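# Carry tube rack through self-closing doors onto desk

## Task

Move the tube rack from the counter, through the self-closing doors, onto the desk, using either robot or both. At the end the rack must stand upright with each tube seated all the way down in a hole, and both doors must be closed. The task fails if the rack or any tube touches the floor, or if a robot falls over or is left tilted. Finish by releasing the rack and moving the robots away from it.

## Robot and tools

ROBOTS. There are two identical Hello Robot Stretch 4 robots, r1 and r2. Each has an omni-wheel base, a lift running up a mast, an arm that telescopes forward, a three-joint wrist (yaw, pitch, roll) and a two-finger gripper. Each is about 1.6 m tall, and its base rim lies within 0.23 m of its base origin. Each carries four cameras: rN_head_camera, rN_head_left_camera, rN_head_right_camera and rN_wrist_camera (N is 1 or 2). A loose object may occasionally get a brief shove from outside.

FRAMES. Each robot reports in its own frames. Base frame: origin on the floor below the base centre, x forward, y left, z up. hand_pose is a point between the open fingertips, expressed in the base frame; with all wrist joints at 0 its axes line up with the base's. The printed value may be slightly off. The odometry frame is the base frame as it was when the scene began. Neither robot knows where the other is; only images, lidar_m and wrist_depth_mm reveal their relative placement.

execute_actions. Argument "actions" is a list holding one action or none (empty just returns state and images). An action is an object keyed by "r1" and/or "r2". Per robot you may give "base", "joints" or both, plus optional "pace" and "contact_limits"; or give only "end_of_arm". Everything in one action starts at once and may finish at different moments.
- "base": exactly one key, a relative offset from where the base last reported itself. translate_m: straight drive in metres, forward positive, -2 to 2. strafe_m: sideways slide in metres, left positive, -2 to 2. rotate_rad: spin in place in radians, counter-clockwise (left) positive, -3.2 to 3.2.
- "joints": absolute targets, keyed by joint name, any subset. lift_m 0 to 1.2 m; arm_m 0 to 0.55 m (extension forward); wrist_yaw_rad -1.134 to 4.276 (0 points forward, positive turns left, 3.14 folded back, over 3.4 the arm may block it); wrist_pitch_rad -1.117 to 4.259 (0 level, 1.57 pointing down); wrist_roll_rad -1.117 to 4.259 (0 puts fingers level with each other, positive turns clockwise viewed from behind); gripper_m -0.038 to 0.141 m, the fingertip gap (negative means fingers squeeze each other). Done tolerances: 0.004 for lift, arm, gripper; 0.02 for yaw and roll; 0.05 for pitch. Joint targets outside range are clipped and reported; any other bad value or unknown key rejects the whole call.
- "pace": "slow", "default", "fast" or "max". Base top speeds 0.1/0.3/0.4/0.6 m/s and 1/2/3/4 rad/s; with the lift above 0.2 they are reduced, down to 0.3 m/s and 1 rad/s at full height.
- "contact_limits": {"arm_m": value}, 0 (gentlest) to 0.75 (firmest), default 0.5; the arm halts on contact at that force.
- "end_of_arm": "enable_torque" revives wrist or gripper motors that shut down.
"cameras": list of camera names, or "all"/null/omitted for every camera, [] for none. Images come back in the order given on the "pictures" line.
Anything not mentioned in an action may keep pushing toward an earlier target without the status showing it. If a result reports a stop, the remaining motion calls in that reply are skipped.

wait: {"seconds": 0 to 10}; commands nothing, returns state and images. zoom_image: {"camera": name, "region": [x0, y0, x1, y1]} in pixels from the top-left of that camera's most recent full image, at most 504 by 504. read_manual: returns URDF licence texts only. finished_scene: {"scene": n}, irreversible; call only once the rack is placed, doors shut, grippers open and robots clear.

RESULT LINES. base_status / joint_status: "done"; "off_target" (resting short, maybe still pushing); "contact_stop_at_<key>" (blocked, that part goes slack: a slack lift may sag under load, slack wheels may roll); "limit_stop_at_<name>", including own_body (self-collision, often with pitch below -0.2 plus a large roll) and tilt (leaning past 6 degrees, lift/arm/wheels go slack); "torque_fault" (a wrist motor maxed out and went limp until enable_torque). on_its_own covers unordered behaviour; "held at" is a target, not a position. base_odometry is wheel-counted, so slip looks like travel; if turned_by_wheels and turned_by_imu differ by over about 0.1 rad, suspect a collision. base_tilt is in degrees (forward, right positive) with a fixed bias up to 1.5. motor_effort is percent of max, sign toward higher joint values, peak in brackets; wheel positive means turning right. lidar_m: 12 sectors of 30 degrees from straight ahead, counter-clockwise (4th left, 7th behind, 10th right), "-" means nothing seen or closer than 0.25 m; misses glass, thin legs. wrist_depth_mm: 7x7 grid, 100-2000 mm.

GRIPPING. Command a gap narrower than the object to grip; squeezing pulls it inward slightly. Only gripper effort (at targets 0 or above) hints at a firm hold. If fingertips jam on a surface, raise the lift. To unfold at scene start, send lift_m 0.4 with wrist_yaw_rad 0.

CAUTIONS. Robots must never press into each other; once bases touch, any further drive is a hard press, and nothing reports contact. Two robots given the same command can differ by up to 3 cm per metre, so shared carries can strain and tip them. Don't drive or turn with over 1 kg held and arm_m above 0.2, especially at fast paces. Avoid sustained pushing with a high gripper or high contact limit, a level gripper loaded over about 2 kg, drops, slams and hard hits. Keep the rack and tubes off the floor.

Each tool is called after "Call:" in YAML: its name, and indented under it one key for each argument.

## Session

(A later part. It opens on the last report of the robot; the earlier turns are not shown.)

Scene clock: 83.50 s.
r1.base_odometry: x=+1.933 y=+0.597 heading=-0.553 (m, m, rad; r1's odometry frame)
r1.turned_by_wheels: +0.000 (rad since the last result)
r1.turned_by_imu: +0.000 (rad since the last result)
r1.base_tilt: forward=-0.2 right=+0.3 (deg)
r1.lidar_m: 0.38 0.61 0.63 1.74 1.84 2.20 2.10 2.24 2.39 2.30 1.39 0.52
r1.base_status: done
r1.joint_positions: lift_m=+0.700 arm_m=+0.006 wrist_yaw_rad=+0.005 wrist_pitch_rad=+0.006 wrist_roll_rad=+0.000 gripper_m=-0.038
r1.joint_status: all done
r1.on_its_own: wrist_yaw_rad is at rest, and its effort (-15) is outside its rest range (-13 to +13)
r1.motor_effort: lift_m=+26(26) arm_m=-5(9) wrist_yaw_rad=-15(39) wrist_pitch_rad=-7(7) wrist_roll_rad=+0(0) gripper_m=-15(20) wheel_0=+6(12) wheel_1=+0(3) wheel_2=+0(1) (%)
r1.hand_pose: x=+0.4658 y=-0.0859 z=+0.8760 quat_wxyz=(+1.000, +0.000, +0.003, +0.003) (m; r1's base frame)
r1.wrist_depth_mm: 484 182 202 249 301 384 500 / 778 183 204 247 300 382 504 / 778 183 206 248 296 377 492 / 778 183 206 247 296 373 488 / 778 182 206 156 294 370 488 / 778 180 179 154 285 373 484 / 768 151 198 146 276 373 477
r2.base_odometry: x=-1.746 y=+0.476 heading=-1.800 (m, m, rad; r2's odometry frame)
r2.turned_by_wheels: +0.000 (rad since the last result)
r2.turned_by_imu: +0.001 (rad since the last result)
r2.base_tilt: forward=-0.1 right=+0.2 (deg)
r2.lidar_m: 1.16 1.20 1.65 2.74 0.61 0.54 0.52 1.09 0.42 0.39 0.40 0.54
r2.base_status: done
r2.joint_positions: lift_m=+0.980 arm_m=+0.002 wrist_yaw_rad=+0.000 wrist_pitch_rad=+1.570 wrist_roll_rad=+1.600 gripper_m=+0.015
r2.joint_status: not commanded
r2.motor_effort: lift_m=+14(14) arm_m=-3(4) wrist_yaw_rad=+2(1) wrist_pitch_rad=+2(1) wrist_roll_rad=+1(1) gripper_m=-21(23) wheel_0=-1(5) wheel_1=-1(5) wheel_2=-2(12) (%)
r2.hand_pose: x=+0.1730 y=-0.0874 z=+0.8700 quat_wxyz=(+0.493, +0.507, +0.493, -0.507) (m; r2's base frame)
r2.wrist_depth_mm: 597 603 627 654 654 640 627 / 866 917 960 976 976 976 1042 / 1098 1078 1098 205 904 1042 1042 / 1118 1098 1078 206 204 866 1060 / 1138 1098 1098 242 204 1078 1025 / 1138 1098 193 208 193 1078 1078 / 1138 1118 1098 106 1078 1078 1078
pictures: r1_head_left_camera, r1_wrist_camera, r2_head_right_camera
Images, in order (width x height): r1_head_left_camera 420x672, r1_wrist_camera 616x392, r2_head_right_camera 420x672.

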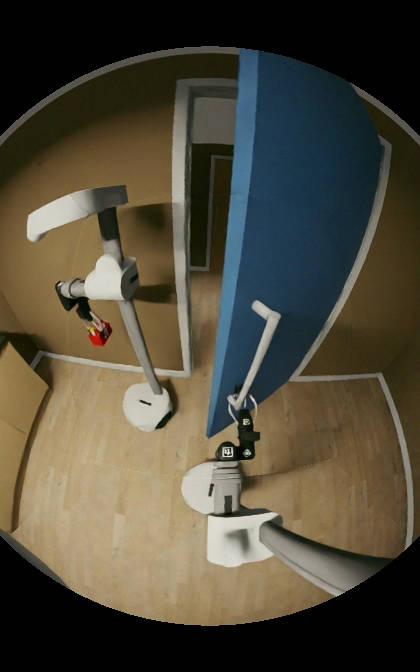

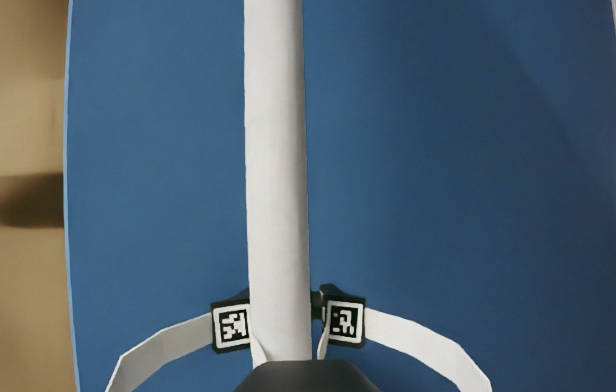

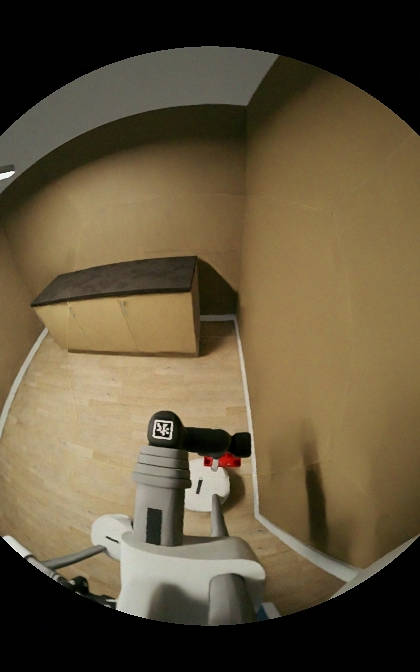

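Call:
execute_actions:
  actions:
    - {"r2":{"base":{"strafe_m":-0.075}}}
  cameras: []

Call:
execute_actions:
  actions:
    - {"r2":{"base":{"translate_m":-0.42}}}
  cameras: ["r1_head_left_camera","r2_head_left_camera","r2_head_right_camera"]

Scene clock: 85.60 s.
r1.base_odometry: x=+1.933 y=+0.597 heading=-0.553 (m, m, rad; r1's odometry frame)
r1.turned_by_wheels: +0.000 (rad since the last result)
r1.turned_by_imu: -0.001 (rad since the last result)
r1.base_tilt: forward=+0.1 right=+0.4 (deg)
r1.lidar_m: 0.39 0.67 0.72 1.74 1.87 2.19 2.11 2.24 2.38 2.30 1.42 0.50
r1.base_status: not commanded
r1.joint_positions: lift_m=+0.700 arm_m=+0.006 wrist_yaw_rad=+0.005 wrist_pitch_rad=+0.006 wrist_roll_rad=+0.000 gripper_m=-0.038
r1.joint_status: not commanded
r1.on_its_own: wrist_yaw_rad is at rest, and its effort (-16) is outside its rest range (-13 to +13)
r1.motor_effort: lift_m=+25(26) arm_m=-6(5) wrist_yaw_rad=-16(15) wrist_pitch_rad=-7(7) wrist_roll_rad=+0(1) gripper_m=-13(17) wheel_0=+6(6) wheel_1=+0(0) wheel_2=+0(0) (%)
r1.hand_pose: x=+0.4658 y=-0.0858 z=+0.8760 quat_wxyz=(+1.000, +0.000, +0.003, +0.003) (m; r1's base frame)
r1.wrist_depth_mm: 484 184 203 251 301 389 500 / 788 185 203 250 300 382 504 / 778 185 203 248 298 379 492 / 788 184 206 247 297 377 484 / 778 183 206 246 296 373 484 / 778 181 180 156 285 373 488 / 778 151 200 147 277 375 477
r2.base_odometry: x=-1.820 y=+0.493 heading=-1.800 (m, m, rad; r2's odometry frame)
r2.turned_by_wheels: +0.000 (rad since the last result)
r2.turned_by_imu: +0.000 (rad since the last result)
r2.base_tilt: forward=-0.1 right=+0.2 (deg)
r2.lidar_m: 1.13 1.21 1.63 2.80 0.69 0.55 0.61 1.26 0.34 0.32 0.33 0.46
r2.base_status: done
r2.joint_positions: lift_m=+0.980 arm_m=+0.002 wrist_yaw_rad=+0.000 wrist_pitch_rad=+1.570 wrist_roll_rad=+1.600 gripper_m=+0.015
r2.joint_status: not commanded
r2.motor_effort: lift_m=+14(14) arm_m=-4(4) wrist_yaw_rad=+3(0) wrist_pitch_rad=+2(3) wrist_roll_rad=+1(2) gripper_m=-22(22) wheel_0=-1(12) wheel_1=+1(6) wheel_2=-1(0) (%)
r2.hand_pose: x=+0.1730 y=-0.0874 z=+0.8700 quat_wxyz=(+0.493, +0.507, +0.493, -0.507) (m; r2's base frame)
r2.wrist_depth_mm: 424 427 449 459 462 459 469 / 615 654 683 715 723 723 676 / 1098 1078 1078 205 904 1078 1042 / 1118 1098 1098 206 204 878 1042 / 1118 1118 1078 242 200 1060 1078 / 1118 1118 193 208 192 1078 1078 / 1138 1118 1118 106 1098 1098 1078
pictures: none
No camera images: the call's "cameras" was empty. Leave "cameras" out to get every camera's image.

Scene clock: 88.50 s.
r1.base_odometry: x=+1.933 y=+0.597 heading=-0.553 (m, m, rad; r1's odometry frame)
r1.turned_by_wheels: +0.000 (rad since the last result)
r1.turned_by_imu: -0.001 (rad since the last result)
r1.base_tilt: forward=+0.1 right=+0.1 (deg)
r1.lidar_m: 0.36 0.48 1.49 1.73 1.84 2.19 2.13 2.22 2.38 2.29 1.40 0.55
r1.base_status: not commanded
r1.joint_positions: lift_m=+0.700 arm_m=+0.006 wrist_yaw_rad=+0.006 wrist_pitch_rad=+0.006 wrist_roll_rad=+0.000 gripper_m=-0.038
r1.joint_status: not commanded
r1.on_its_own: wrist_yaw_rad is at rest, and its effort (-17) is outside its rest range (-13 to +13)
r1.motor_effort: lift_m=+26(25) arm_m=-5(6) wrist_yaw_rad=-17(17) wrist_pitch_rad=-6(7) wrist_roll_rad=+1(0) gripper_m=-16(16) wheel_0=+6(6) wheel_1=+0(0) wheel_2=+0(0) (%)
r1.hand_pose: x=+0.4659 y=-0.0857 z=+0.8761 quat_wxyz=(+1.000, +0.000, +0.003, +0.003) (m; r1's base frame)
r1.wrist_depth_mm: 334 185 206 252 304 387 504 / 480 186 206 251 303 384 504 / 484 186 206 250 298 377 496 / 504 185 204 249 297 377 492 / 484 185 208 248 297 373 488 / 778 184 180 179 286 377 488 / 768 151 201 149 279 375 477
r2.base_odometry: x=-1.724 y=+0.902 heading=-1.800 (m, m, rad; r2's odometry frame)
r2.turned_by_wheels: +0.000 (rad since the last result)
r2.turned_by_imu: +0.001 (rad since the last result)
r2.base_tilt: forward=-0.2 right=+0.2 (deg)
r2.lidar_m: 1.23 1.62 2.27 0.50 0.25 0.25 0.26 0.60 1.99 0.41 0.33 0.48
r2.base_status: done
r2.joint_positions: lift_m=+0.980 arm_m=+0.002 wrist_yaw_rad=+0.000 wrist_pitch_rad=+1.570 wrist_roll_rad=+1.600 gripper_m=+0.015
r2.joint_status: not commanded
r2.motor_effort: lift_m=+14(14) arm_m=-4(4) wrist_yaw_rad=-1(0) wrist_pitch_rad=+2(3) wrist_roll_rad=+1(2) gripper_m=-22(22) wheel_0=-1(8) wheel_1=-1(4) wheel_2=-1(13) (%)
r2.hand_pose: x=+0.1730 y=-0.0874 z=+0.8700 quat_wxyz=(+0.493, +0.507, +0.493, -0.507) (m; r2's base frame)
r2.wrist_depth_mm: 459 462 480 477 1060 1060 1042 / 661 699 750 759 1060 1042 1042 / 1098 1098 1078 205 917 1060 1060 / 1118 1098 1078 206 203 878 976 / 1118 1118 1098 242 199 866 699 / 1118 1098 193 208 193 723 634 / 1138 1098 1098 106 1078 621 544
pictures: r1_head_left_camera, r2_head_left_camera, r2_head_right_camera
Images, in order (width x height): r1_head_left_camera 420x672, r2_head_left_camera 420x672, r2_head_right_camera 420x672.

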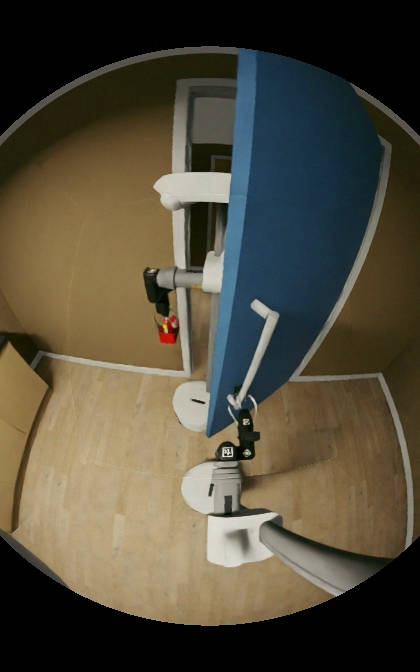

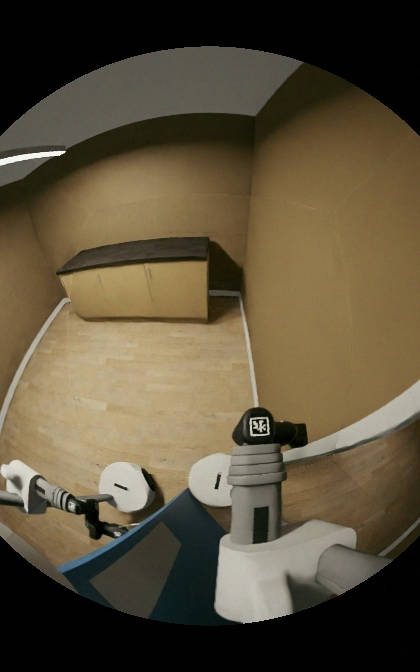

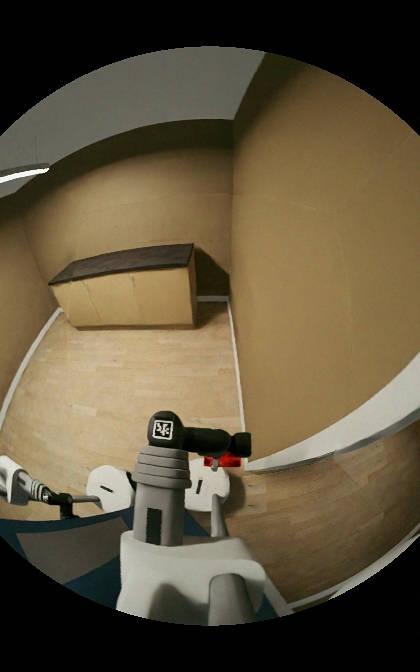

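Call:
execute_actions:
  actions:
    - {"r1":{"joints":{"gripper_m":0.09}}}
  cameras: ["r1_wrist_camera"]

Scene clock: 90.83 s.
r1.base_odometry: x=+1.933 y=+0.597 heading=-0.553 (m, m, rad; r1's odometry frame)
r1.turned_by_wheels: +0.000 (rad since the last result)
r1.turned_by_imu: -0.001 (rad since the last result)
r1.base_tilt: forward=+0.1 right=+0.1 (deg)
r1.lidar_m: 0.40 0.49 1.49 1.72 1.86 2.19 2.12 2.25 2.38 2.31 1.37 0.57
r1.base_status: not commanded
r1.joint_positions: lift_m=+0.700 arm_m=+0.006 wrist_yaw_rad=-0.004 wrist_pitch_rad=+0.006 wrist_roll_rad=+0.000 gripper_m=+0.090
r1.joint_status: all done
r1.motor_effort: lift_m=+26(25) arm_m=-4(6) wrist_yaw_rad=+11(25) wrist_pitch_rad=-6(6) wrist_roll_rad=+0(0) gripper_m=+4(17) wheel_0=+4(6) wheel_1=+0(0) wheel_2=-3(3) (%)
r1.hand_pose: x=+0.4648 y=-0.0885 z=+0.8761 quat_wxyz=(+1.000, +0.000, +0.003, -0.002) (m; r1's base frame)
r1.wrist_depth_mm: 338 199 167 270 327 424 549 / 208 200 166 270 324 415 544 / 191 199 167 268 322 410 535 / 196 199 215 267 319 407 530 / 477 198 214 265 319 402 530 / 477 197 171 265 195 404 530 / 480 187 170 160 309 404 517
r2.base_odometry: x=-1.724 y=+0.902 heading=-1.800 (m, m, rad; r2's odometry frame)
r2.turned_by_wheels: +0.000 (rad since the last result)
r2.turned_by_imu: +0.000 (rad since the last result)
r2.base_tilt: forward=-0.1 right=+0.2 (deg)
r2.lidar_m: 1.20 1.64 2.28 0.49 0.25 0.25 0.26 0.55 2.00 0.39 0.33 0.48
r2.base_status: not commanded
r2.joint_positions: lift_m=+0.980 arm_m=+0.002 wrist_yaw_rad=+0.000 wrist_pitch_rad=+1.570 wrist_roll_rad=+1.600 gripper_m=+0.015
r2.joint_status: not commanded
r2.motor_effort: lift_m=+14(14) arm_m=-4(4) wrist_yaw_rad=+0(0) wrist_pitch_rad=+2(3) wrist_roll_rad=+1(1) gripper_m=-21(22) wheel_0=-3(4) wheel_1=+1(1) wheel_2=+2(2) (%)
r2.hand_pose: x=+0.1730 y=-0.0874 z=+0.8700 quat_wxyz=(+0.493, +0.507, +0.493, -0.507) (m; r2's base frame)
r2.wrist_depth_mm: 459 462 480 480 1060 1060 1042 / 668 699 741 759 1060 1060 1042 / 1098 1118 1078 204 904 1060 1060 / 1098 1098 1098 206 204 854 976 / 1118 1098 1098 242 204 878 691 / 1138 1098 193 208 193 723 627 / 1138 1118 1118 106 1078 603 535
pictures: r1_wrist_camera
Images, in order (width x height): r1_wrist_camera 616x392.

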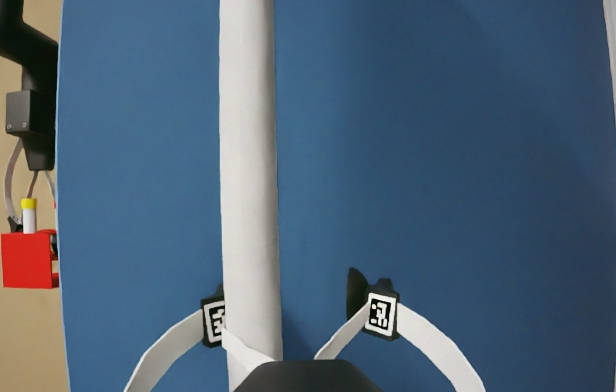

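Call:
execute_actions:
  actions:
    - {"r1":{"base":{"translate_m":-0.025},"joints":{"gripper_m":0.12},"pace":"slow"}}
  cameras: ["r1_wrist_camera"]

Scene clock: 93.10 s.
r1.base_odometry: x=+1.912 y=+0.610 heading=-0.553 (m, m, rad; r1's odometry frame)
r1.turned_by_wheels: +0.000 (rad since the last result)
r1.turned_by_imu: -0.001 (rad since the last result)
r1.base_tilt: forward=+0.2 right=+0.2 (deg)
r1.lidar_m: 0.43 0.48 1.53 1.73 1.84 2.17 2.09 2.21 2.36 2.28 1.41 0.61
r1.base_status: done
r1.joint_positions: lift_m=+0.700 arm_m=+0.006 wrist_yaw_rad=-0.003 wrist_pitch_rad=+0.006 wrist_roll_rad=+0.000 gripper_m=+0.120
r1.joint_status: all done
r1.motor_effort: lift_m=+26(26) arm_m=-4(5) wrist_yaw_rad=+8(11) wrist_pitch_rad=-7(7) wrist_roll_rad=+1(0) gripper_m=-1(1) wheel_0=-2(3) wheel_1=-1(5) wheel_2=+0(1) (%)
r1.hand_pose: x=+0.4649 y=-0.0882 z=+0.8760 quat_wxyz=(+1.000, +0.000, +0.003, -0.001) (m; r1's base frame)
r1.wrist_depth_mm: 661 218 236 297 362 459 615 / 521 218 236 294 353 452 603 / 530 217 236 294 351 445 585 / 798 218 234 293 351 445 580 / 504 217 236 291 349 442 574 / 798 211 189 287 200 442 574 / 798 206 236 146 349 442 569
r2.base_odometry: x=-1.724 y=+0.902 heading=-1.800 (m, m, rad; r2's odometry frame)
r2.turned_by_wheels: +0.000 (rad since the last result)
r2.turned_by_imu: +0.000 (rad since the last result)
r2.base_tilt: forward=-0.1 right=+0.2 (deg)
r2.lidar_m: 1.18 1.64 2.26 0.51 0.25 0.25 0.27 0.55 2.01 0.41 0.33 0.47
r2.base_status: not commanded
r2.joint_positions: lift_m=+0.980 arm_m=+0.002 wrist_yaw_rad=+0.000 wrist_pitch_rad=+1.570 wrist_roll_rad=+1.600 gripper_m=+0.015
r2.joint_status: not commanded
r2.motor_effort: lift_m=+14(14) arm_m=-4(5) wrist_yaw_rad=+0(1) wrist_pitch_rad=+2(2) wrist_roll_rad=+2(1) gripper_m=-22(22) wheel_0=-3(4) wheel_1=+1(1) wheel_2=+2(2) (%)
r2.hand_pose: x=+0.1730 y=-0.0874 z=+0.8700 quat_wxyz=(+0.493, +0.507, +0.493, -0.507) (m; r2's base frame)
r2.wrist_depth_mm: 459 462 484 480 1042 1042 1042 / 668 699 741 759 1042 1042 1042 / 1098 1098 1060 205 891 1060 1042 / 1098 1098 1078 206 204 866 960 / 1118 1098 1098 242 204 878 691 / 1138 1118 193 208 193 723 627 / 1118 1118 1138 106 1078 603 535
pictures: r1_wrist_camera
Images, in order (width x height): r1_wrist_camera 616x392.

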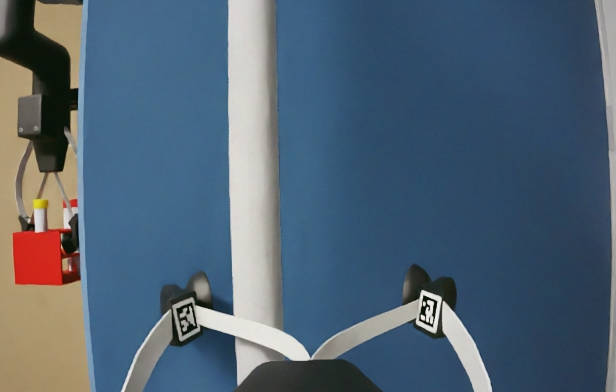

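Call:
execute_actions:
  actions:
    - {"r1":{"base":{"translate_m":-0.6},"pace":"fast"},"r2":{"base":{"translate_m":-0.25},"pace":"slow"}}
  cameras: ["r1_head_left_camera","r1_head_camera","r2_head_right_camera"]

Scene clock: 97.10 s.
r1.base_odometry: x=+1.401 y=+0.926 heading=-0.553 (m, m, rad; r1's odometry frame)
r1.turned_by_wheels: +0.000 (rad since the last result)
r1.turned_by_imu: +0.001 (rad since the last result)
r1.base_tilt: forward=+0.1 right=+0.1 (deg)
r1.lidar_m: 0.90 1.67 1.80 1.78 1.88 1.54 1.48 1.57 2.21 2.30 2.26 1.12
r1.base_status: done
r1.joint_positions: lift_m=+0.700 arm_m=+0.006 wrist_yaw_rad=+0.000 wrist_pitch_rad=+0.006 wrist_roll_rad=+0.000 gripper_m=+0.120
r1.joint_status: not commanded
r1.motor_effort: lift_m=+25(26) arm_m=-4(5) wrist_yaw_rad=+1(9) wrist_pitch_rad=-6(6) wrist_roll_rad=+0(1) gripper_m=+3(2) wheel_0=+1(6) wheel_1=+1(5) wheel_2=-2(12) (%)
r1.hand_pose: x=+0.4651 y=-0.0874 z=+0.8761 quat_wxyz=(+1.000, +0.000, +0.003, +0.000) (m; r1's base frame)
r1.wrist_depth_mm: 1430 1366 1464 707 878 1397 1397 / 1366 1397 1397 715 878 1397 1397 / 1430 1366 1397 707 866 1336 1430 / 1430 1430 1397 707 866 1308 1366 / 1430 1397 1397 691 866 1308 1397 / 1397 1397 1430 691 214 1308 1397 / 1430 1397 1366 147 842 1160 1397
r2.base_odometry: x=-1.668 y=+1.145 heading=-1.800 (m, m, rad; r2's odometry frame)
r2.turned_by_wheels: +0.000 (rad since the last result)
r2.turned_by_imu: +0.000 (rad since the last result)
r2.base_tilt: forward=-0.1 right=+0.2 (deg)
r2.lidar_m: 1.23 1.89 2.63 0.25 0.25 - 0.26 0.38 1.66 2.65 0.51 0.49
r2.base_status: done
r2.joint_positions: lift_m=+0.980 arm_m=+0.002 wrist_yaw_rad=+0.000 wrist_pitch_rad=+1.570 wrist_roll_rad=+1.600 gripper_m=+0.015
r2.joint_status: not commanded
r2.motor_effort: lift_m=+14(14) arm_m=-4(5) wrist_yaw_rad=+0(1) wrist_pitch_rad=+2(2) wrist_roll_rad=+1(1) gripper_m=-23(19) wheel_0=-4(9) wheel_1=-2(6) wheel_2=+2(2) (%)
r2.hand_pose: x=+0.1730 y=-0.0874 z=+0.8700 quat_wxyz=(+0.493, +0.507, +0.493, -0.507) (m; r2's base frame)
r2.wrist_depth_mm: 477 469 676 1078 1060 1042 1042 / 691 732 831 1078 1078 1060 1060 / 1098 1098 1098 206 917 1060 1008 / 1098 1098 1098 206 204 866 798 / 1118 1098 1098 243 204 866 621 / 1118 1118 193 208 193 691 580 / 1118 1138 1118 106 798 597 521
pictures: r1_head_camera, r1_head_left_camera, r2_head_right_camera
Images, in order (width x height): r1_head_camera 420x560, r1_head_left_camera 420x672, r2_head_right_camera 420x672.

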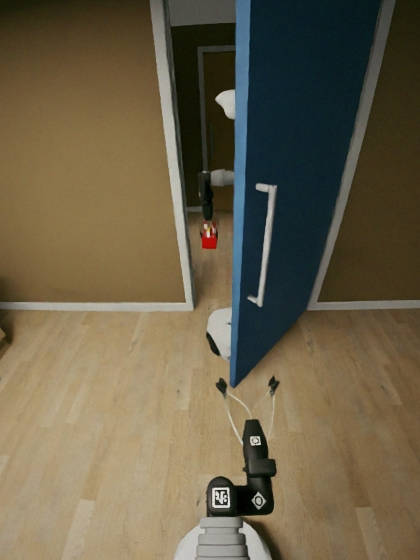

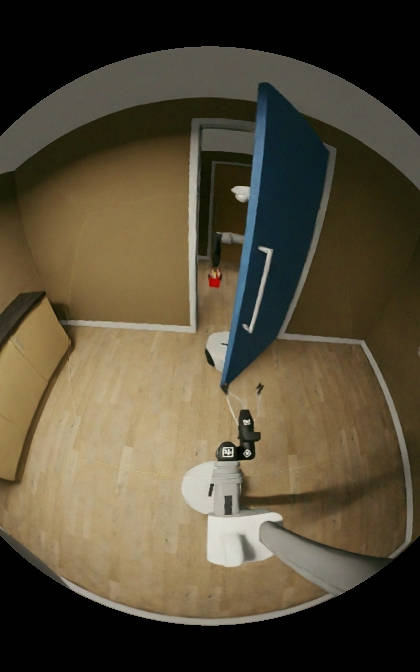

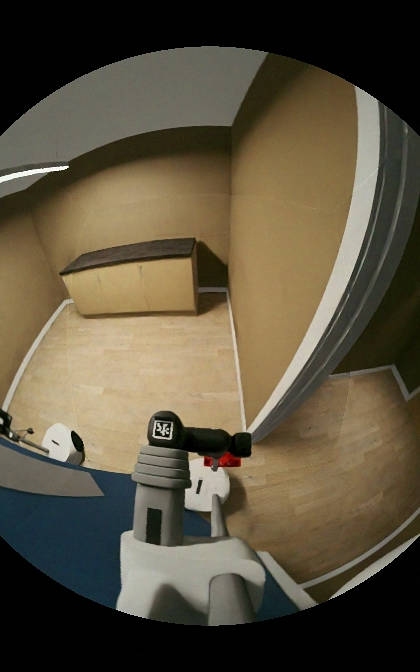

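Call:
execute_actions:
  actions:
    - {"r1":{"base":{"strafe_m":0.12},"joints":{"wrist_pitch_rad":1.57,"gripper_m":0.03}},"r2":{"base":{"strafe_m":0.36},"pace":"slow"}}
  cameras: []

Call:
execute_actions:
  actions:
    - {"r2":{"base":{"translate_m":-0.4},"pace":"slow"}}
  cameras: ["r1_head_left_camera","r1_head_camera","r2_head_right_camera"]

Scene clock: 102.57 s.
r1.base_odometry: x=+1.464 y=+1.028 heading=-0.553 (m, m, rad; r1's odometry frame)
r1.turned_by_wheels: +0.000 (rad since the last result)
r1.turned_by_imu: -0.001 (rad since the last result)
r1.base_tilt: forward=+0.0 right=+0.2 (deg)
r1.lidar_m: 0.74 1.72 1.69 1.64 1.77 1.54 1.50 1.57 2.18 2.40 2.24 0.74
r1.base_status: done
r1.joint_positions: lift_m=+0.700 arm_m=+0.006 wrist_yaw_rad=+0.000 wrist_pitch_rad=+1.570 wrist_roll_rad=+0.000 gripper_m=+0.030
r1.joint_status: all done
r1.motor_effort: lift_m=+25(25) arm_m=-4(4) wrist_yaw_rad=+0(1) wrist_pitch_rad=+0(4) wrist_roll_rad=+1(0) gripper_m=-2(7) wheel_0=+2(8) wheel_1=+0(7) wheel_2=+0(0) (%)
r1.hand_pose: x=+0.1770 y=-0.0874 z=+0.5893 quat_wxyz=(+0.708, +0.000, +0.707, +0.000) (m; r1's base frame)
r1.wrist_depth_mm: 798 809 809 809 820 831 831 / 798 809 820 809 820 820 831 / 798 809 809 820 820 820 831 / 798 798 809 809 820 820 809 / 798 798 591 597 820 820 831 / 788 788 210 591 204 820 820 / 788 585 591 156 809 809 820
r2.base_odometry: x=-1.317 y=+1.063 heading=-1.800 (m, m, rad; r2's odometry frame)
r2.turned_by_wheels: +0.000 (rad since the last result)
r2.turned_by_imu: -0.001 (rad since the last result)
r2.base_tilt: forward=-0.1 right=+0.1 (deg)
r2.lidar_m: 1.82 1.89 0.77 0.67 2.49 0.25 0.25 0.28 0.67 3.00 0.78 0.99
r2.base_status: done
r2.joint_positions: lift_m=+0.980 arm_m=+0.002 wrist_yaw_rad=+0.000 wrist_pitch_rad=+1.570 wrist_roll_rad=+1.600 gripper_m=+0.015
r2.joint_status: not commanded
r2.motor_effort: lift_m=+14(14) arm_m=-4(4) wrist_yaw_rad=+1(0) wrist_pitch_rad=+2(2) wrist_roll_rad=+1(2) gripper_m=-22(21) wheel_0=-5(10) wheel_1=+3(8) wheel_2=+1(2) (%)
r2.hand_pose: x=+0.1730 y=-0.0874 z=+0.8700 quat_wxyz=(+0.493, +0.507, +0.493, -0.507) (m; r2's base frame)
r2.wrist_depth_mm: 1098 1078 1060 1078 1060 1042 1008 / 1078 1078 1078 1060 1060 1042 904 / 1098 1078 1078 205 917 1060 788 / 1118 1118 1078 206 204 842 661 / 1118 1118 1098 241 204 866 585 / 1118 1118 193 208 193 668 559 / 1138 1138 1118 106 1098 878 517
pictures: none
No camera images: the call's "cameras" was empty. Leave "cameras" out to get every camera's image.

Scene clock: 107.83 s.
r1.base_odometry: x=+1.464 y=+1.028 heading=-0.553 (m, m, rad; r1's odometry frame)
r1.turned_by_wheels: +0.000 (rad since the last result)
r1.turned_by_imu: -0.002 (rad since the last result)
r1.base_tilt: forward=+0.0 right=+0.3 (deg)
r1.lidar_m: 1.63 1.73 1.70 1.65 1.76 1.55 1.49 1.57 2.19 2.40 1.01 0.87
r1.base_status: not commanded
r1.joint_positions: lift_m=+0.700 arm_m=+0.006 wrist_yaw_rad=+0.000 wrist_pitch_rad=+1.570 wrist_roll_rad=+0.000 gripper_m=+0.030
r1.joint_status: not commanded
r1.motor_effort: lift_m=+25(25) arm_m=-4(5) wrist_yaw_rad=+1(1) wrist_pitch_rad=+1(1) wrist_roll_rad=+1(1) gripper_m=-5(0) wheel_0=+2(2) wheel_1=+0(0) wheel_2=+0(0) (%)
r1.hand_pose: x=+0.1770 y=-0.0874 z=+0.5893 quat_wxyz=(+0.708, +0.000, +0.707, +0.000) (m; r1's base frame)
r1.wrist_depth_mm: 798 809 820 820 820 831 842 / 798 809 820 809 820 831 831 / 809 798 809 809 809 820 820 / 798 798 798 809 820 820 831 / 798 798 591 597 809 820 809 / 798 788 209 597 204 820 820 / 778 585 591 156 809 820 820
r2.base_odometry: x=-1.226 y=+1.453 heading=-1.800 (m, m, rad; r2's odometry frame)
r2.turned_by_wheels: +0.000 (rad since the last result)
r2.turned_by_imu: +0.000 (rad since the last result)
r2.base_tilt: forward=-0.2 right=+0.2 (deg)
r2.lidar_m: 2.22 2.33 0.84 2.41 0.29 0.25 - 0.25 0.28 2.87 1.05 1.03
r2.base_status: done
r2.joint_positions: lift_m=+0.980 arm_m=+0.002 wrist_yaw_rad=+0.000 wrist_pitch_rad=+1.570 wrist_roll_rad=+1.600 gripper_m=+0.015
r2.joint_status: not commanded
r2.motor_effort: lift_m=+14(14) arm_m=-4(4) wrist_yaw_rad=-2(0) wrist_pitch_rad=+2(3) wrist_roll_rad=+1(1) gripper_m=-21(22) wheel_0=-3(11) wheel_1=-5(7) wheel_2=+2(10) (%)
r2.hand_pose: x=+0.1730 y=-0.0874 z=+0.8700 quat_wxyz=(+0.493, +0.507, +0.493, -0.507) (m; r2's base frame)
r2.wrist_depth_mm: 1078 1078 1060 1042 1060 820 580 / 1078 1098 1078 1060 1060 831 580 / 1118 1078 1078 205 904 842 574 / 1098 1098 1098 206 204 676 530 / 1118 1118 1098 242 204 831 559 / 1118 1118 193 208 193 715 569 / 1138 1118 1098 106 1098 699 569
pictures: r1_head_camera, r1_head_left_camera, r2_head_right_camera
Images, in order (width x height): r1_head_camera 420x560, r1_head_left_camera 420x672, r2_head_right_camera 420x672.

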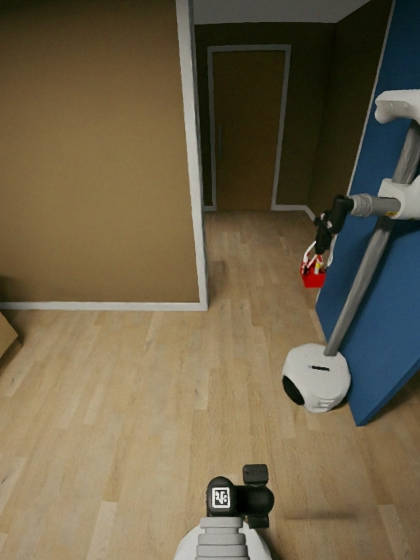

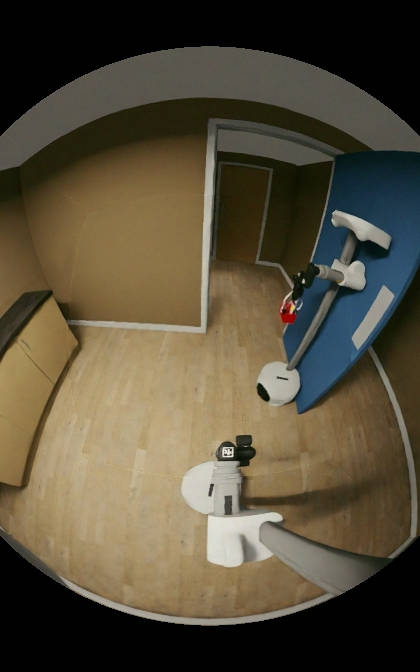

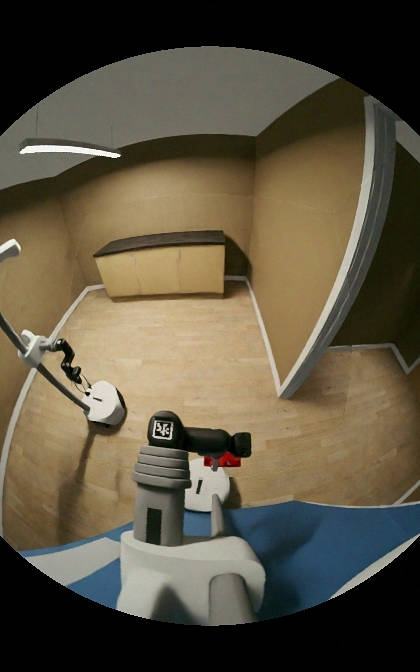

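Call:
zoom_image:
  camera: "r1_head_camera"
  region: [190, 20, 330, 230]

Region (190, 20, 330, 230) of r1_head_camera's 420x560 image, scaled by 2.400, with more detail than that image has.

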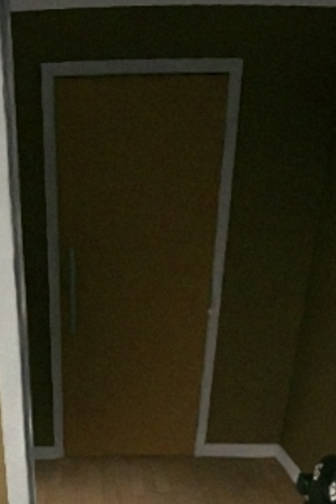

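Call:
execute_actions:
  actions:
    - {"r1":{"base":{"translate_m":1.33},"pace":"fast"}}
  cameras: []

Call:
execute_actions:
  actions:
    - {"r1":{"base":{"strafe_m":-0.33}}}
  cameras: ["r1_head_left_camera","r1_head_camera"]

Scene clock: 113.27 s.
r1.base_odometry: x=+2.596 y=+0.329 heading=-0.553 (m, m, rad; r1's odometry frame)
r1.turned_by_wheels: +0.000 (rad since the last result)
r1.turned_by_imu: -0.006 (rad since the last result)
r1.base_tilt: forward=+0.0 right=+0.2 (deg)
r1.lidar_m: 0.33 0.31 0.44 1.38 1.70 2.40 2.84 0.59 0.47 0.84 0.91 2.15
r1.base_status: done
r1.joint_positions: lift_m=+0.700 arm_m=+0.006 wrist_yaw_rad=+0.000 wrist_pitch_rad=+1.570 wrist_roll_rad=+0.000 gripper_m=+0.030
r1.joint_status: not commanded
r1.motor_effort: lift_m=+25(25) arm_m=-4(4) wrist_yaw_rad=+0(1) wrist_pitch_rad=+0(0) wrist_roll_rad=+0(0) gripper_m=-4(1) wheel_0=+1(6) wheel_1=+0(3) wheel_2=+0(12) (%)
r1.hand_pose: x=+0.1769 y=-0.0874 z=+0.5893 quat_wxyz=(+0.707, +0.000, +0.707, +0.000) (m; r1's base frame)
r1.wrist_depth_mm: 257 387 820 820 820 831 831 / 268 389 809 820 809 831 831 / 473 488 798 820 820 820 820 / 798 798 809 809 820 809 842 / 798 798 597 591 820 831 820 / 798 788 208 597 204 809 820 / 788 591 585 156 798 809 820
r2.base_odometry: x=-1.226 y=+1.453 heading=-1.800 (m, m, rad; r2's odometry frame)
r2.turned_by_wheels: +0.000 (rad since the last result)
r2.turned_by_imu: -0.001 (rad since the last result)
r2.base_tilt: forward=-0.1 right=+0.2 (deg)
r2.lidar_m: 2.23 2.33 2.55 2.42 0.30 0.25 - 0.25 0.29 2.87 0.66 0.54
r2.base_status: not commanded
r2.joint_positions: lift_m=+0.980 arm_m=+0.002 wrist_yaw_rad=+0.000 wrist_pitch_rad=+1.570 wrist_roll_rad=+1.600 gripper_m=+0.015
r2.joint_status: not commanded
r2.motor_effort: lift_m=+14(14) arm_m=-4(4) wrist_yaw_rad=+0(1) wrist_pitch_rad=+3(2) wrist_roll_rad=+1(1) gripper_m=-23(22) wheel_0=-3(3) wheel_1=-5(5) wheel_2=+2(2) (%)
r2.hand_pose: x=+0.1730 y=-0.0874 z=+0.8700 quat_wxyz=(+0.493, +0.507, +0.493, -0.507) (m; r2's base frame)
r2.wrist_depth_mm: 878 866 1060 1060 1060 820 580 / 500 798 1078 1060 1060 842 569 / 1098 878 1098 205 904 842 574 / 1118 1118 1078 206 204 676 525 / 1118 1098 1098 241 204 831 554 / 1118 1118 193 208 193 715 569 / 1138 1138 1118 106 1098 707 574
pictures: none
No camera images: the call's "cameras" was empty. Leave "cameras" out to get every camera's image.

Scene clock: 115.70 s.
r1.base_odometry: x=+2.422 y=+0.048 heading=-0.553 (m, m, rad; r1's odometry frame)
r1.turned_by_wheels: +0.000 (rad since the last result)
r1.turned_by_imu: -0.002 (rad since the last result)
r1.base_tilt: forward=+0.0 right=+0.3 (deg)
r1.lidar_m: 2.60 0.58 0.51 1.32 2.04 2.95 0.33 0.26 0.36 0.50 0.53 1.63
r1.base_status: done
r1.joint_positions: lift_m=+0.700 arm_m=+0.006 wrist_yaw_rad=+0.000 wrist_pitch_rad=+1.570 wrist_roll_rad=+0.000 gripper_m=+0.030
r1.joint_status: not commanded
r1.motor_effort: lift_m=+25(25) arm_m=-4(5) wrist_yaw_rad=+1(0) wrist_pitch_rad=+0(0) wrist_roll_rad=+0(1) gripper_m=-4(0) wheel_0=+0(8) wheel_1=+1(6) wheel_2=-1(1) (%)
r1.hand_pose: x=+0.1769 y=-0.0874 z=+0.5894 quat_wxyz=(+0.707, +0.000, +0.707, +0.000) (m; r1's base frame)
r1.wrist_depth_mm: 798 798 809 831 820 831 831 / 809 809 809 809 820 831 842 / 750 788 809 820 820 820 715 / 798 798 798 809 809 820 647 / 798 809 603 597 809 820 647 / 788 798 210 597 204 809 634 / 788 591 585 157 798 798 627
r2.base_odometry: x=-1.226 y=+1.453 heading=-1.800 (m, m, rad; r2's odometry frame)
r2.turned_by_wheels: +0.000 (rad since the last result)
r2.turned_by_imu: +0.000 (rad since the last result)
r2.base_tilt: forward=-0.1 right=+0.2 (deg)
r2.lidar_m: 2.22 2.32 2.53 2.41 0.30 0.25 - 0.25 0.30 2.89 0.29 0.31
r2.base_status: not commanded
r2.joint_positions: lift_m=+0.980 arm_m=+0.002 wrist_yaw_rad=+0.000 wrist_pitch_rad=+1.570 wrist_roll_rad=+1.600 gripper_m=+0.015
r2.joint_status: not commanded
r2.motor_effort: lift_m=+14(14) arm_m=-4(4) wrist_yaw_rad=+0(0) wrist_pitch_rad=+2(2) wrist_roll_rad=+1(1) gripper_m=-21(23) wheel_0=-3(3) wheel_1=-5(5) wheel_2=+2(2) (%)
r2.hand_pose: x=+0.1730 y=-0.0874 z=+0.8700 quat_wxyz=(+0.493, +0.507, +0.493, -0.507) (m; r2's base frame)
r2.wrist_depth_mm: 1078 1060 866 854 1060 831 574 / 1098 1078 878 878 1060 831 574 / 1098 1078 891 205 904 842 580 / 1118 1118 1098 206 204 676 530 / 1118 1098 1098 242 204 842 554 / 1118 1118 194 208 193 715 564 / 1118 1118 1118 106 1098 707 574
pictures: r1_head_camera, r1_head_left_camera
Images, in order (width x height): r1_head_camera 420x560, r1_head_left_camera 420x672.

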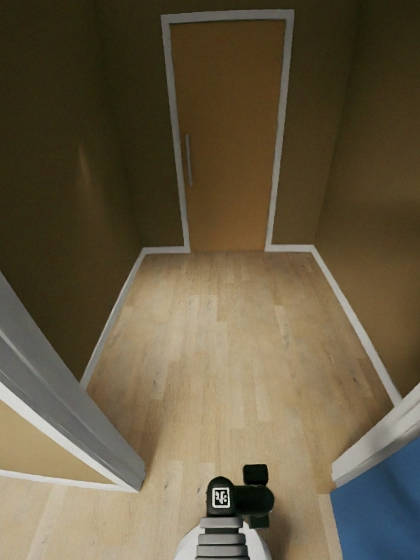

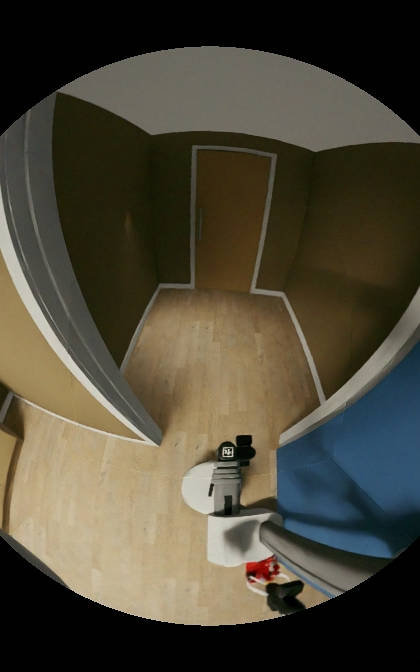

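Call:
execute_actions:
  actions:
    - {"r1":{"base":{"translate_m":1.5},"joints":{"wrist_pitch_rad":0,"gripper_m":0.1},"pace":"fast"}}
  cameras: ["r1_head_camera","r1_wrist_camera"]

Scene clock: 121.70 s.
r1.base_odometry: x=+3.699 y=-0.739 heading=-0.553 (m, m, rad; r1's odometry frame)
r1.turned_by_wheels: +0.000 (rad since the last result)
r1.turned_by_imu: -0.007 (rad since the last result)
r1.base_tilt: forward=+0.1 right=+0.1 (deg)
r1.lidar_m: 1.11 1.20 0.95 0.91 0.97 1.13 1.74 1.22 1.19 1.14 1.21 1.20
r1.base_status: done
r1.joint_positions: lift_m=+0.700 arm_m=+0.006 wrist_yaw_rad=+0.000 wrist_pitch_rad=+0.002 wrist_roll_rad=+0.000 gripper_m=+0.100
r1.joint_status: all done
r1.motor_effort: lift_m=+25(24) arm_m=-5(4) wrist_yaw_rad=+0(1) wrist_pitch_rad=-7(12) wrist_roll_rad=-1(0) gripper_m=-2(1) wheel_0=-1(6) wheel_1=-1(9) wheel_2=+1(10) (%)
r1.hand_pose: x=+0.4652 y=-0.0874 z=+0.8772 quat_wxyz=(+1.000, +0.000, +0.001, +0.000) (m; r1's base frame)
r1.wrist_depth_mm: 917 917 931 917 931 904 931 / 904 917 891 917 917 917 917 / 917 904 904 917 917 917 904 / 917 891 917 904 917 904 917 / 904 917 931 917 917 931 917 / 904 904 223 891 197 904 917 / 904 904 904 144 904 904 891
r2.base_odometry: x=-1.226 y=+1.453 heading=-1.800 (m, m, rad; r2's odometry frame)
r2.turned_by_wheels: +0.000 (rad since the last result)
r2.turned_by_imu: -0.001 (rad since the last result)
r2.base_tilt: forward=-0.1 right=+0.2 (deg)
r2.lidar_m: 2.21 2.31 2.54 2.42 0.30 0.25 - 0.25 0.30 1.74 1.07 1.03
r2.base_status: not commanded
r2.joint_positions: lift_m=+0.980 arm_m=+0.002 wrist_yaw_rad=+0.000 wrist_pitch_rad=+1.570 wrist_roll_rad=+1.600 gripper_m=+0.015
r2.joint_status: not commanded
r2.motor_effort: lift_m=+14(14) arm_m=-4(4) wrist_yaw_rad=+0(2) wrist_pitch_rad=+2(2) wrist_roll_rad=+2(1) gripper_m=-25(23) wheel_0=-3(3) wheel_1=-5(5) wheel_2=+2(2) (%)
r2.hand_pose: x=+0.1730 y=-0.0874 z=+0.8700 quat_wxyz=(+0.493, +0.507, +0.493, -0.507) (m; r2's base frame)
r2.wrist_depth_mm: 1078 1078 1078 1042 1060 820 585 / 1098 1098 1060 1078 1060 842 569 / 1098 1098 1098 205 904 854 580 / 1098 1098 1078 206 203 668 530 / 1098 1098 1098 241 204 842 559 / 1098 1118 193 208 193 707 569 / 1118 1098 1118 106 1098 699 574
pictures: r1_head_camera, r1_wrist_camera
Images, in order (width x height): r1_head_camera 420x560, r1_wrist_camera 616x392.

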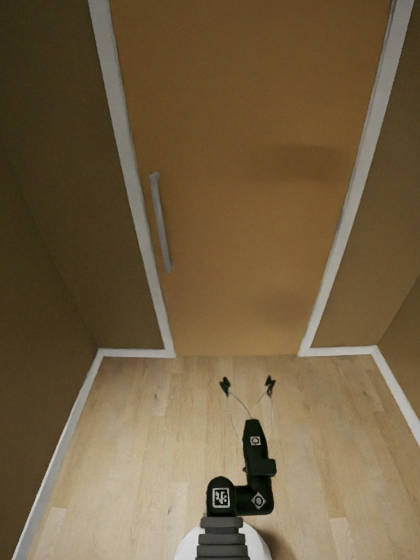

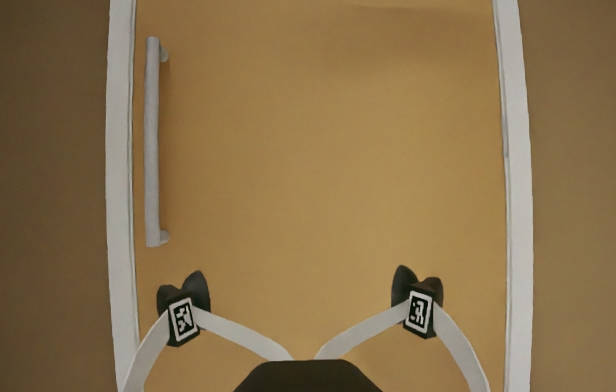

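Call:
execute_actions:
  actions:
    - {"r1":{"base":{"strafe_m":0.22},"joints":{"wrist_yaw_rad":0.5,"lift_m":0.78,"arm_m":0.5,"gripper_m":0.12}},"r2":{"base":{"translate_m":0.27},"pace":"slow"}}
  cameras: ["r1_head_camera","r1_wrist_camera","r2_head_right_camera"]

Scene clock: 126.23 s.
r1.base_odometry: x=+3.815 y=-0.552 heading=-0.553 (m, m, rad; r1's odometry frame)
r1.turned_by_wheels: +0.000 (rad since the last result)
r1.turned_by_imu: -0.001 (rad since the last result)
r1.base_tilt: forward=+0.3 right=+0.4 (deg)
r1.lidar_m: 1.09 0.99 0.73 0.69 0.73 1.02 1.06 1.34 1.44 1.33 1.41 1.20
r1.base_status: done
r1.joint_positions: lift_m=+0.780 arm_m=+0.499 wrist_yaw_rad=+0.500 wrist_pitch_rad=+0.002 wrist_roll_rad=+0.000 gripper_m=+0.120
r1.joint_status: all done
r1.motor_effort: lift_m=+25(27) arm_m=+7(6) wrist_yaw_rad=+0(8) wrist_pitch_rad=-6(7) wrist_roll_rad=+0(1) gripper_m=-3(2) wheel_0=+1(10) wheel_1=-1(6) wheel_2=-1(1) (%)
r1.hand_pose: x=+0.9647 y=+0.0616 z=+0.9572 quat_wxyz=(+0.969, +0.000, +0.001, +0.247) (m; r1's base frame)
r1.wrist_depth_mm: 676 597 512 427 375 355 325 / 676 597 508 427 375 351 329 / 668 597 508 427 375 355 329 / 661 597 504 430 397 355 329 / 661 597 504 427 399 355 329 / 676 603 492 430 213 343 329 / 683 591 508 147 394 343 327
r2.base_odometry: x=-1.288 y=+1.190 heading=-1.800 (m, m, rad; r2's odometry frame)
r2.turned_by_wheels: +0.000 (rad since the last result)
r2.turned_by_imu: -0.001 (rad since the last result)
r2.base_tilt: forward=-0.1 right=+0.2 (deg)
r2.lidar_m: 1.95 2.02 2.55 2.42 0.25 2.43 0.26 0.27 0.51 1.70 0.83 1.00
r2.base_status: done
r2.joint_positions: lift_m=+0.980 arm_m=+0.002 wrist_yaw_rad=+0.000 wrist_pitch_rad=+1.570 wrist_roll_rad=+1.600 gripper_m=+0.015
r2.joint_status: not commanded
r2.motor_effort: lift_m=+14(14) arm_m=-4(5) wrist_yaw_rad=+2(0) wrist_pitch_rad=+2(2) wrist_roll_rad=+0(0) gripper_m=-23(21) wheel_0=+0(7) wheel_1=+3(4) wheel_2=+2(3) (%)
r2.hand_pose: x=+0.1730 y=-0.0874 z=+0.8700 quat_wxyz=(+0.493, +0.507, +0.493, -0.507) (m; r2's base frame)
r2.wrist_depth_mm: 1078 1078 1060 1060 1060 1060 842 / 1098 1098 1078 1060 1060 1060 768 / 1098 1078 1078 206 904 1060 707 / 1098 1078 1078 206 204 778 621 / 1118 1118 1098 241 204 854 569 / 1118 1118 193 208 193 676 549 / 1138 1118 1118 106 1078 615 530
pictures: r1_head_camera, r1_wrist_camera, r2_head_right_camera
Images, in order (width x height): r1_head_camera 420x560, r1_wrist_camera 616x392, r2_head_right_camera 420x672.

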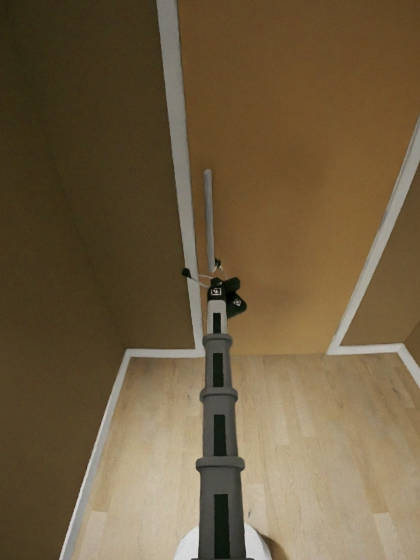

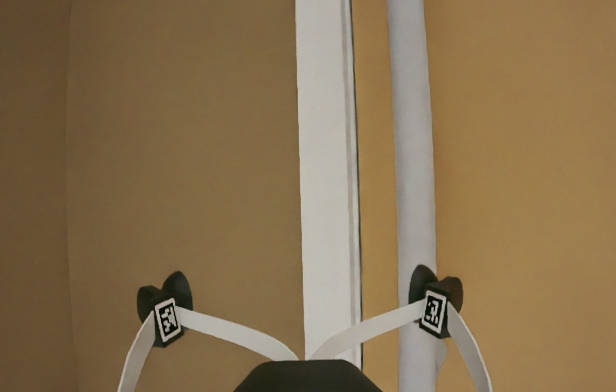

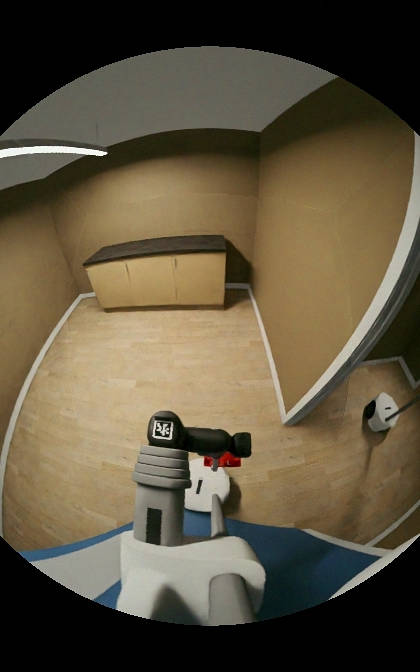

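Call:
execute_actions:
  actions:
    - {"r1":{"base":{"strafe_m":-0.04}},"r2":{"base":{"strafe_m":-0.15},"pace":"slow"}}
  cameras: []

Call:
execute_actions:
  actions:
    - {"r1":{"base":{"translate_m":0.09},"pace":"slow"},"r2":{"base":{"strafe_m":-0.15},"pace":"slow"}}
  cameras: ["r1_wrist_camera"]

Scene clock: 129.63 s.
r1.base_odometry: x=+3.794 y=-0.586 heading=-0.553 (m, m, rad; r1's odometry frame)
r1.turned_by_wheels: +0.000 (rad since the last result)
r1.turned_by_imu: -0.001 (rad since the last result)
r1.base_tilt: forward=+0.1 right=+0.3 (deg)
r1.lidar_m: 1.08 1.05 0.76 0.73 0.79 1.07 1.06 1.34 1.40 1.32 1.41 1.20
r1.base_status: done
r1.joint_positions: lift_m=+0.780 arm_m=+0.499 wrist_yaw_rad=+0.500 wrist_pitch_rad=+0.002 wrist_roll_rad=+0.000 gripper_m=+0.120
r1.joint_status: not commanded
r1.motor_effort: lift_m=+26(26) arm_m=+7(7) wrist_yaw_rad=+1(1) wrist_pitch_rad=-6(7) wrist_roll_rad=+0(1) gripper_m=+1(2) wheel_0=+0(9) wheel_1=+0(5) wheel_2=+0(0) (%)
r1.hand_pose: x=+0.9647 y=+0.0615 z=+0.9572 quat_wxyz=(+0.969, +0.000, +0.001, +0.247) (m; r1's base frame)
r1.wrist_depth_mm: 683 597 504 433 382 351 324 / 691 591 504 439 377 353 325 / 691 591 504 436 377 353 327 / 683 591 504 439 377 355 329 / 691 597 504 433 377 355 327 / 683 597 484 433 214 342 327 / 683 585 512 147 370 342 325
r2.base_odometry: x=-1.434 y=+1.224 heading=-1.800 (m, m, rad; r2's odometry frame)
r2.turned_by_wheels: +0.000 (rad since the last result)
r2.turned_by_imu: +0.000 (rad since the last result)
r2.base_tilt: forward=-0.1 right=+0.2 (deg)
r2.lidar_m: 1.95 2.03 2.68 0.35 0.25 - 0.25 0.29 0.58 1.57 0.72 0.78
r2.base_status: done
r2.joint_positions: lift_m=+0.980 arm_m=+0.002 wrist_yaw_rad=+0.000 wrist_pitch_rad=+1.570 wrist_roll_rad=+1.600 gripper_m=+0.015
r2.joint_status: not commanded
r2.motor_effort: lift_m=+14(14) arm_m=-4(4) wrist_yaw_rad=-1(1) wrist_pitch_rad=+2(3) wrist_roll_rad=+2(2) gripper_m=-21(21) wheel_0=+0(4) wheel_1=-2(6) wheel_2=+2(3) (%)
r2.hand_pose: x=+0.1730 y=-0.0874 z=+0.8700 quat_wxyz=(+0.493, +0.507, +0.493, -0.507) (m; r2's base frame)
r2.wrist_depth_mm: 960 960 1060 1060 1042 1042 931 / 1098 1078 1078 1060 1060 1060 842 / 1098 1078 1078 205 904 1060 750 / 1098 1098 1078 206 204 809 640 / 1118 1098 1098 242 199 842 569 / 1138 1118 193 208 193 668 554 / 1138 1118 1098 106 904 609 521
pictures: none
No camera images: the call's "cameras" was empty. Leave "cameras" out to get every camera's image.

Scene clock: 132.27 s.
r1.base_odometry: x=+3.870 y=-0.633 heading=-0.553 (m, m, rad; r1's odometry frame)
r1.turned_by_wheels: +0.000 (rad since the last result)
r1.turned_by_imu: -0.001 (rad since the last result)
r1.base_tilt: forward=+0.2 right=+0.2 (deg)
r1.lidar_m: 0.98 1.03 0.76 0.70 0.77 1.09 1.15 1.39 1.37 1.32 1.40 1.10
r1.base_status: done
r1.joint_positions: lift_m=+0.780 arm_m=+0.499 wrist_yaw_rad=+0.500 wrist_pitch_rad=+0.002 wrist_roll_rad=+0.000 gripper_m=+0.120
r1.joint_status: not commanded
r1.motor_effort: lift_m=+26(26) arm_m=+7(7) wrist_yaw_rad=+1(1) wrist_pitch_rad=-7(6) wrist_roll_rad=+0(1) gripper_m=+1(1) wheel_0=+3(4) wheel_1=+3(7) wheel_2=-2(5) (%)
r1.hand_pose: x=+0.9648 y=+0.0615 z=+0.9572 quat_wxyz=(+0.969, +0.000, +0.001, +0.247) (m; r1's base frame)
r1.wrist_depth_mm: 544 459 370 325 301 271 - / 544 455 373 253 304 272 251 / 539 459 375 250 303 273 252 / 549 455 373 250 304 273 252 / 549 462 387 251 304 271 252 / 549 459 357 254 214 264 251 / 549 452 392 147 301 264 -
r2.base_odometry: x=-1.580 y=+1.258 heading=-1.800 (m, m, rad; r2's odometry frame)
r2.turned_by_wheels: +0.000 (rad since the last result)
r2.turned_by_imu: +0.000 (rad since the last result)
r2.base_tilt: forward=-0.1 right=+0.2 (deg)
r2.lidar_m: 1.46 2.03 2.88 0.29 0.25 - 0.25 0.31 0.78 1.50 0.65 0.62
r2.base_status: done
r2.joint_positions: lift_m=+0.980 arm_m=+0.002 wrist_yaw_rad=+0.000 wrist_pitch_rad=+1.570 wrist_roll_rad=+1.600 gripper_m=+0.015
r2.joint_status: not commanded
r2.motor_effort: lift_m=+14(14) arm_m=-4(4) wrist_yaw_rad=+0(0) wrist_pitch_rad=+2(2) wrist_roll_rad=+2(2) gripper_m=-21(21) wheel_0=-1(4) wheel_1=-2(6) wheel_2=+2(3) (%)
r2.hand_pose: x=+0.1730 y=-0.0874 z=+0.8700 quat_wxyz=(+0.493, +0.507, +0.493, -0.507) (m; r2's base frame)
r2.wrist_depth_mm: 621 654 1078 1060 1060 1042 1042 / 904 960 1078 1078 1098 1042 946 / 1098 1098 1078 206 891 1060 820 / 1118 1098 1098 206 204 854 683 / 1118 1098 1098 242 204 866 591 / 1118 1098 193 208 193 661 559 / 1138 1118 1098 106 854 597 517
pictures: r1_wrist_camera
Images, in order (width x height): r1_wrist_camera 616x392.

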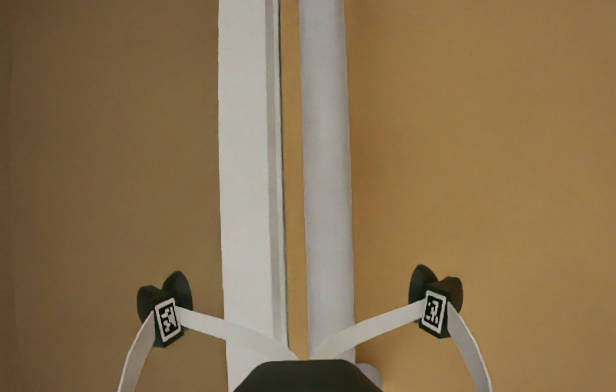

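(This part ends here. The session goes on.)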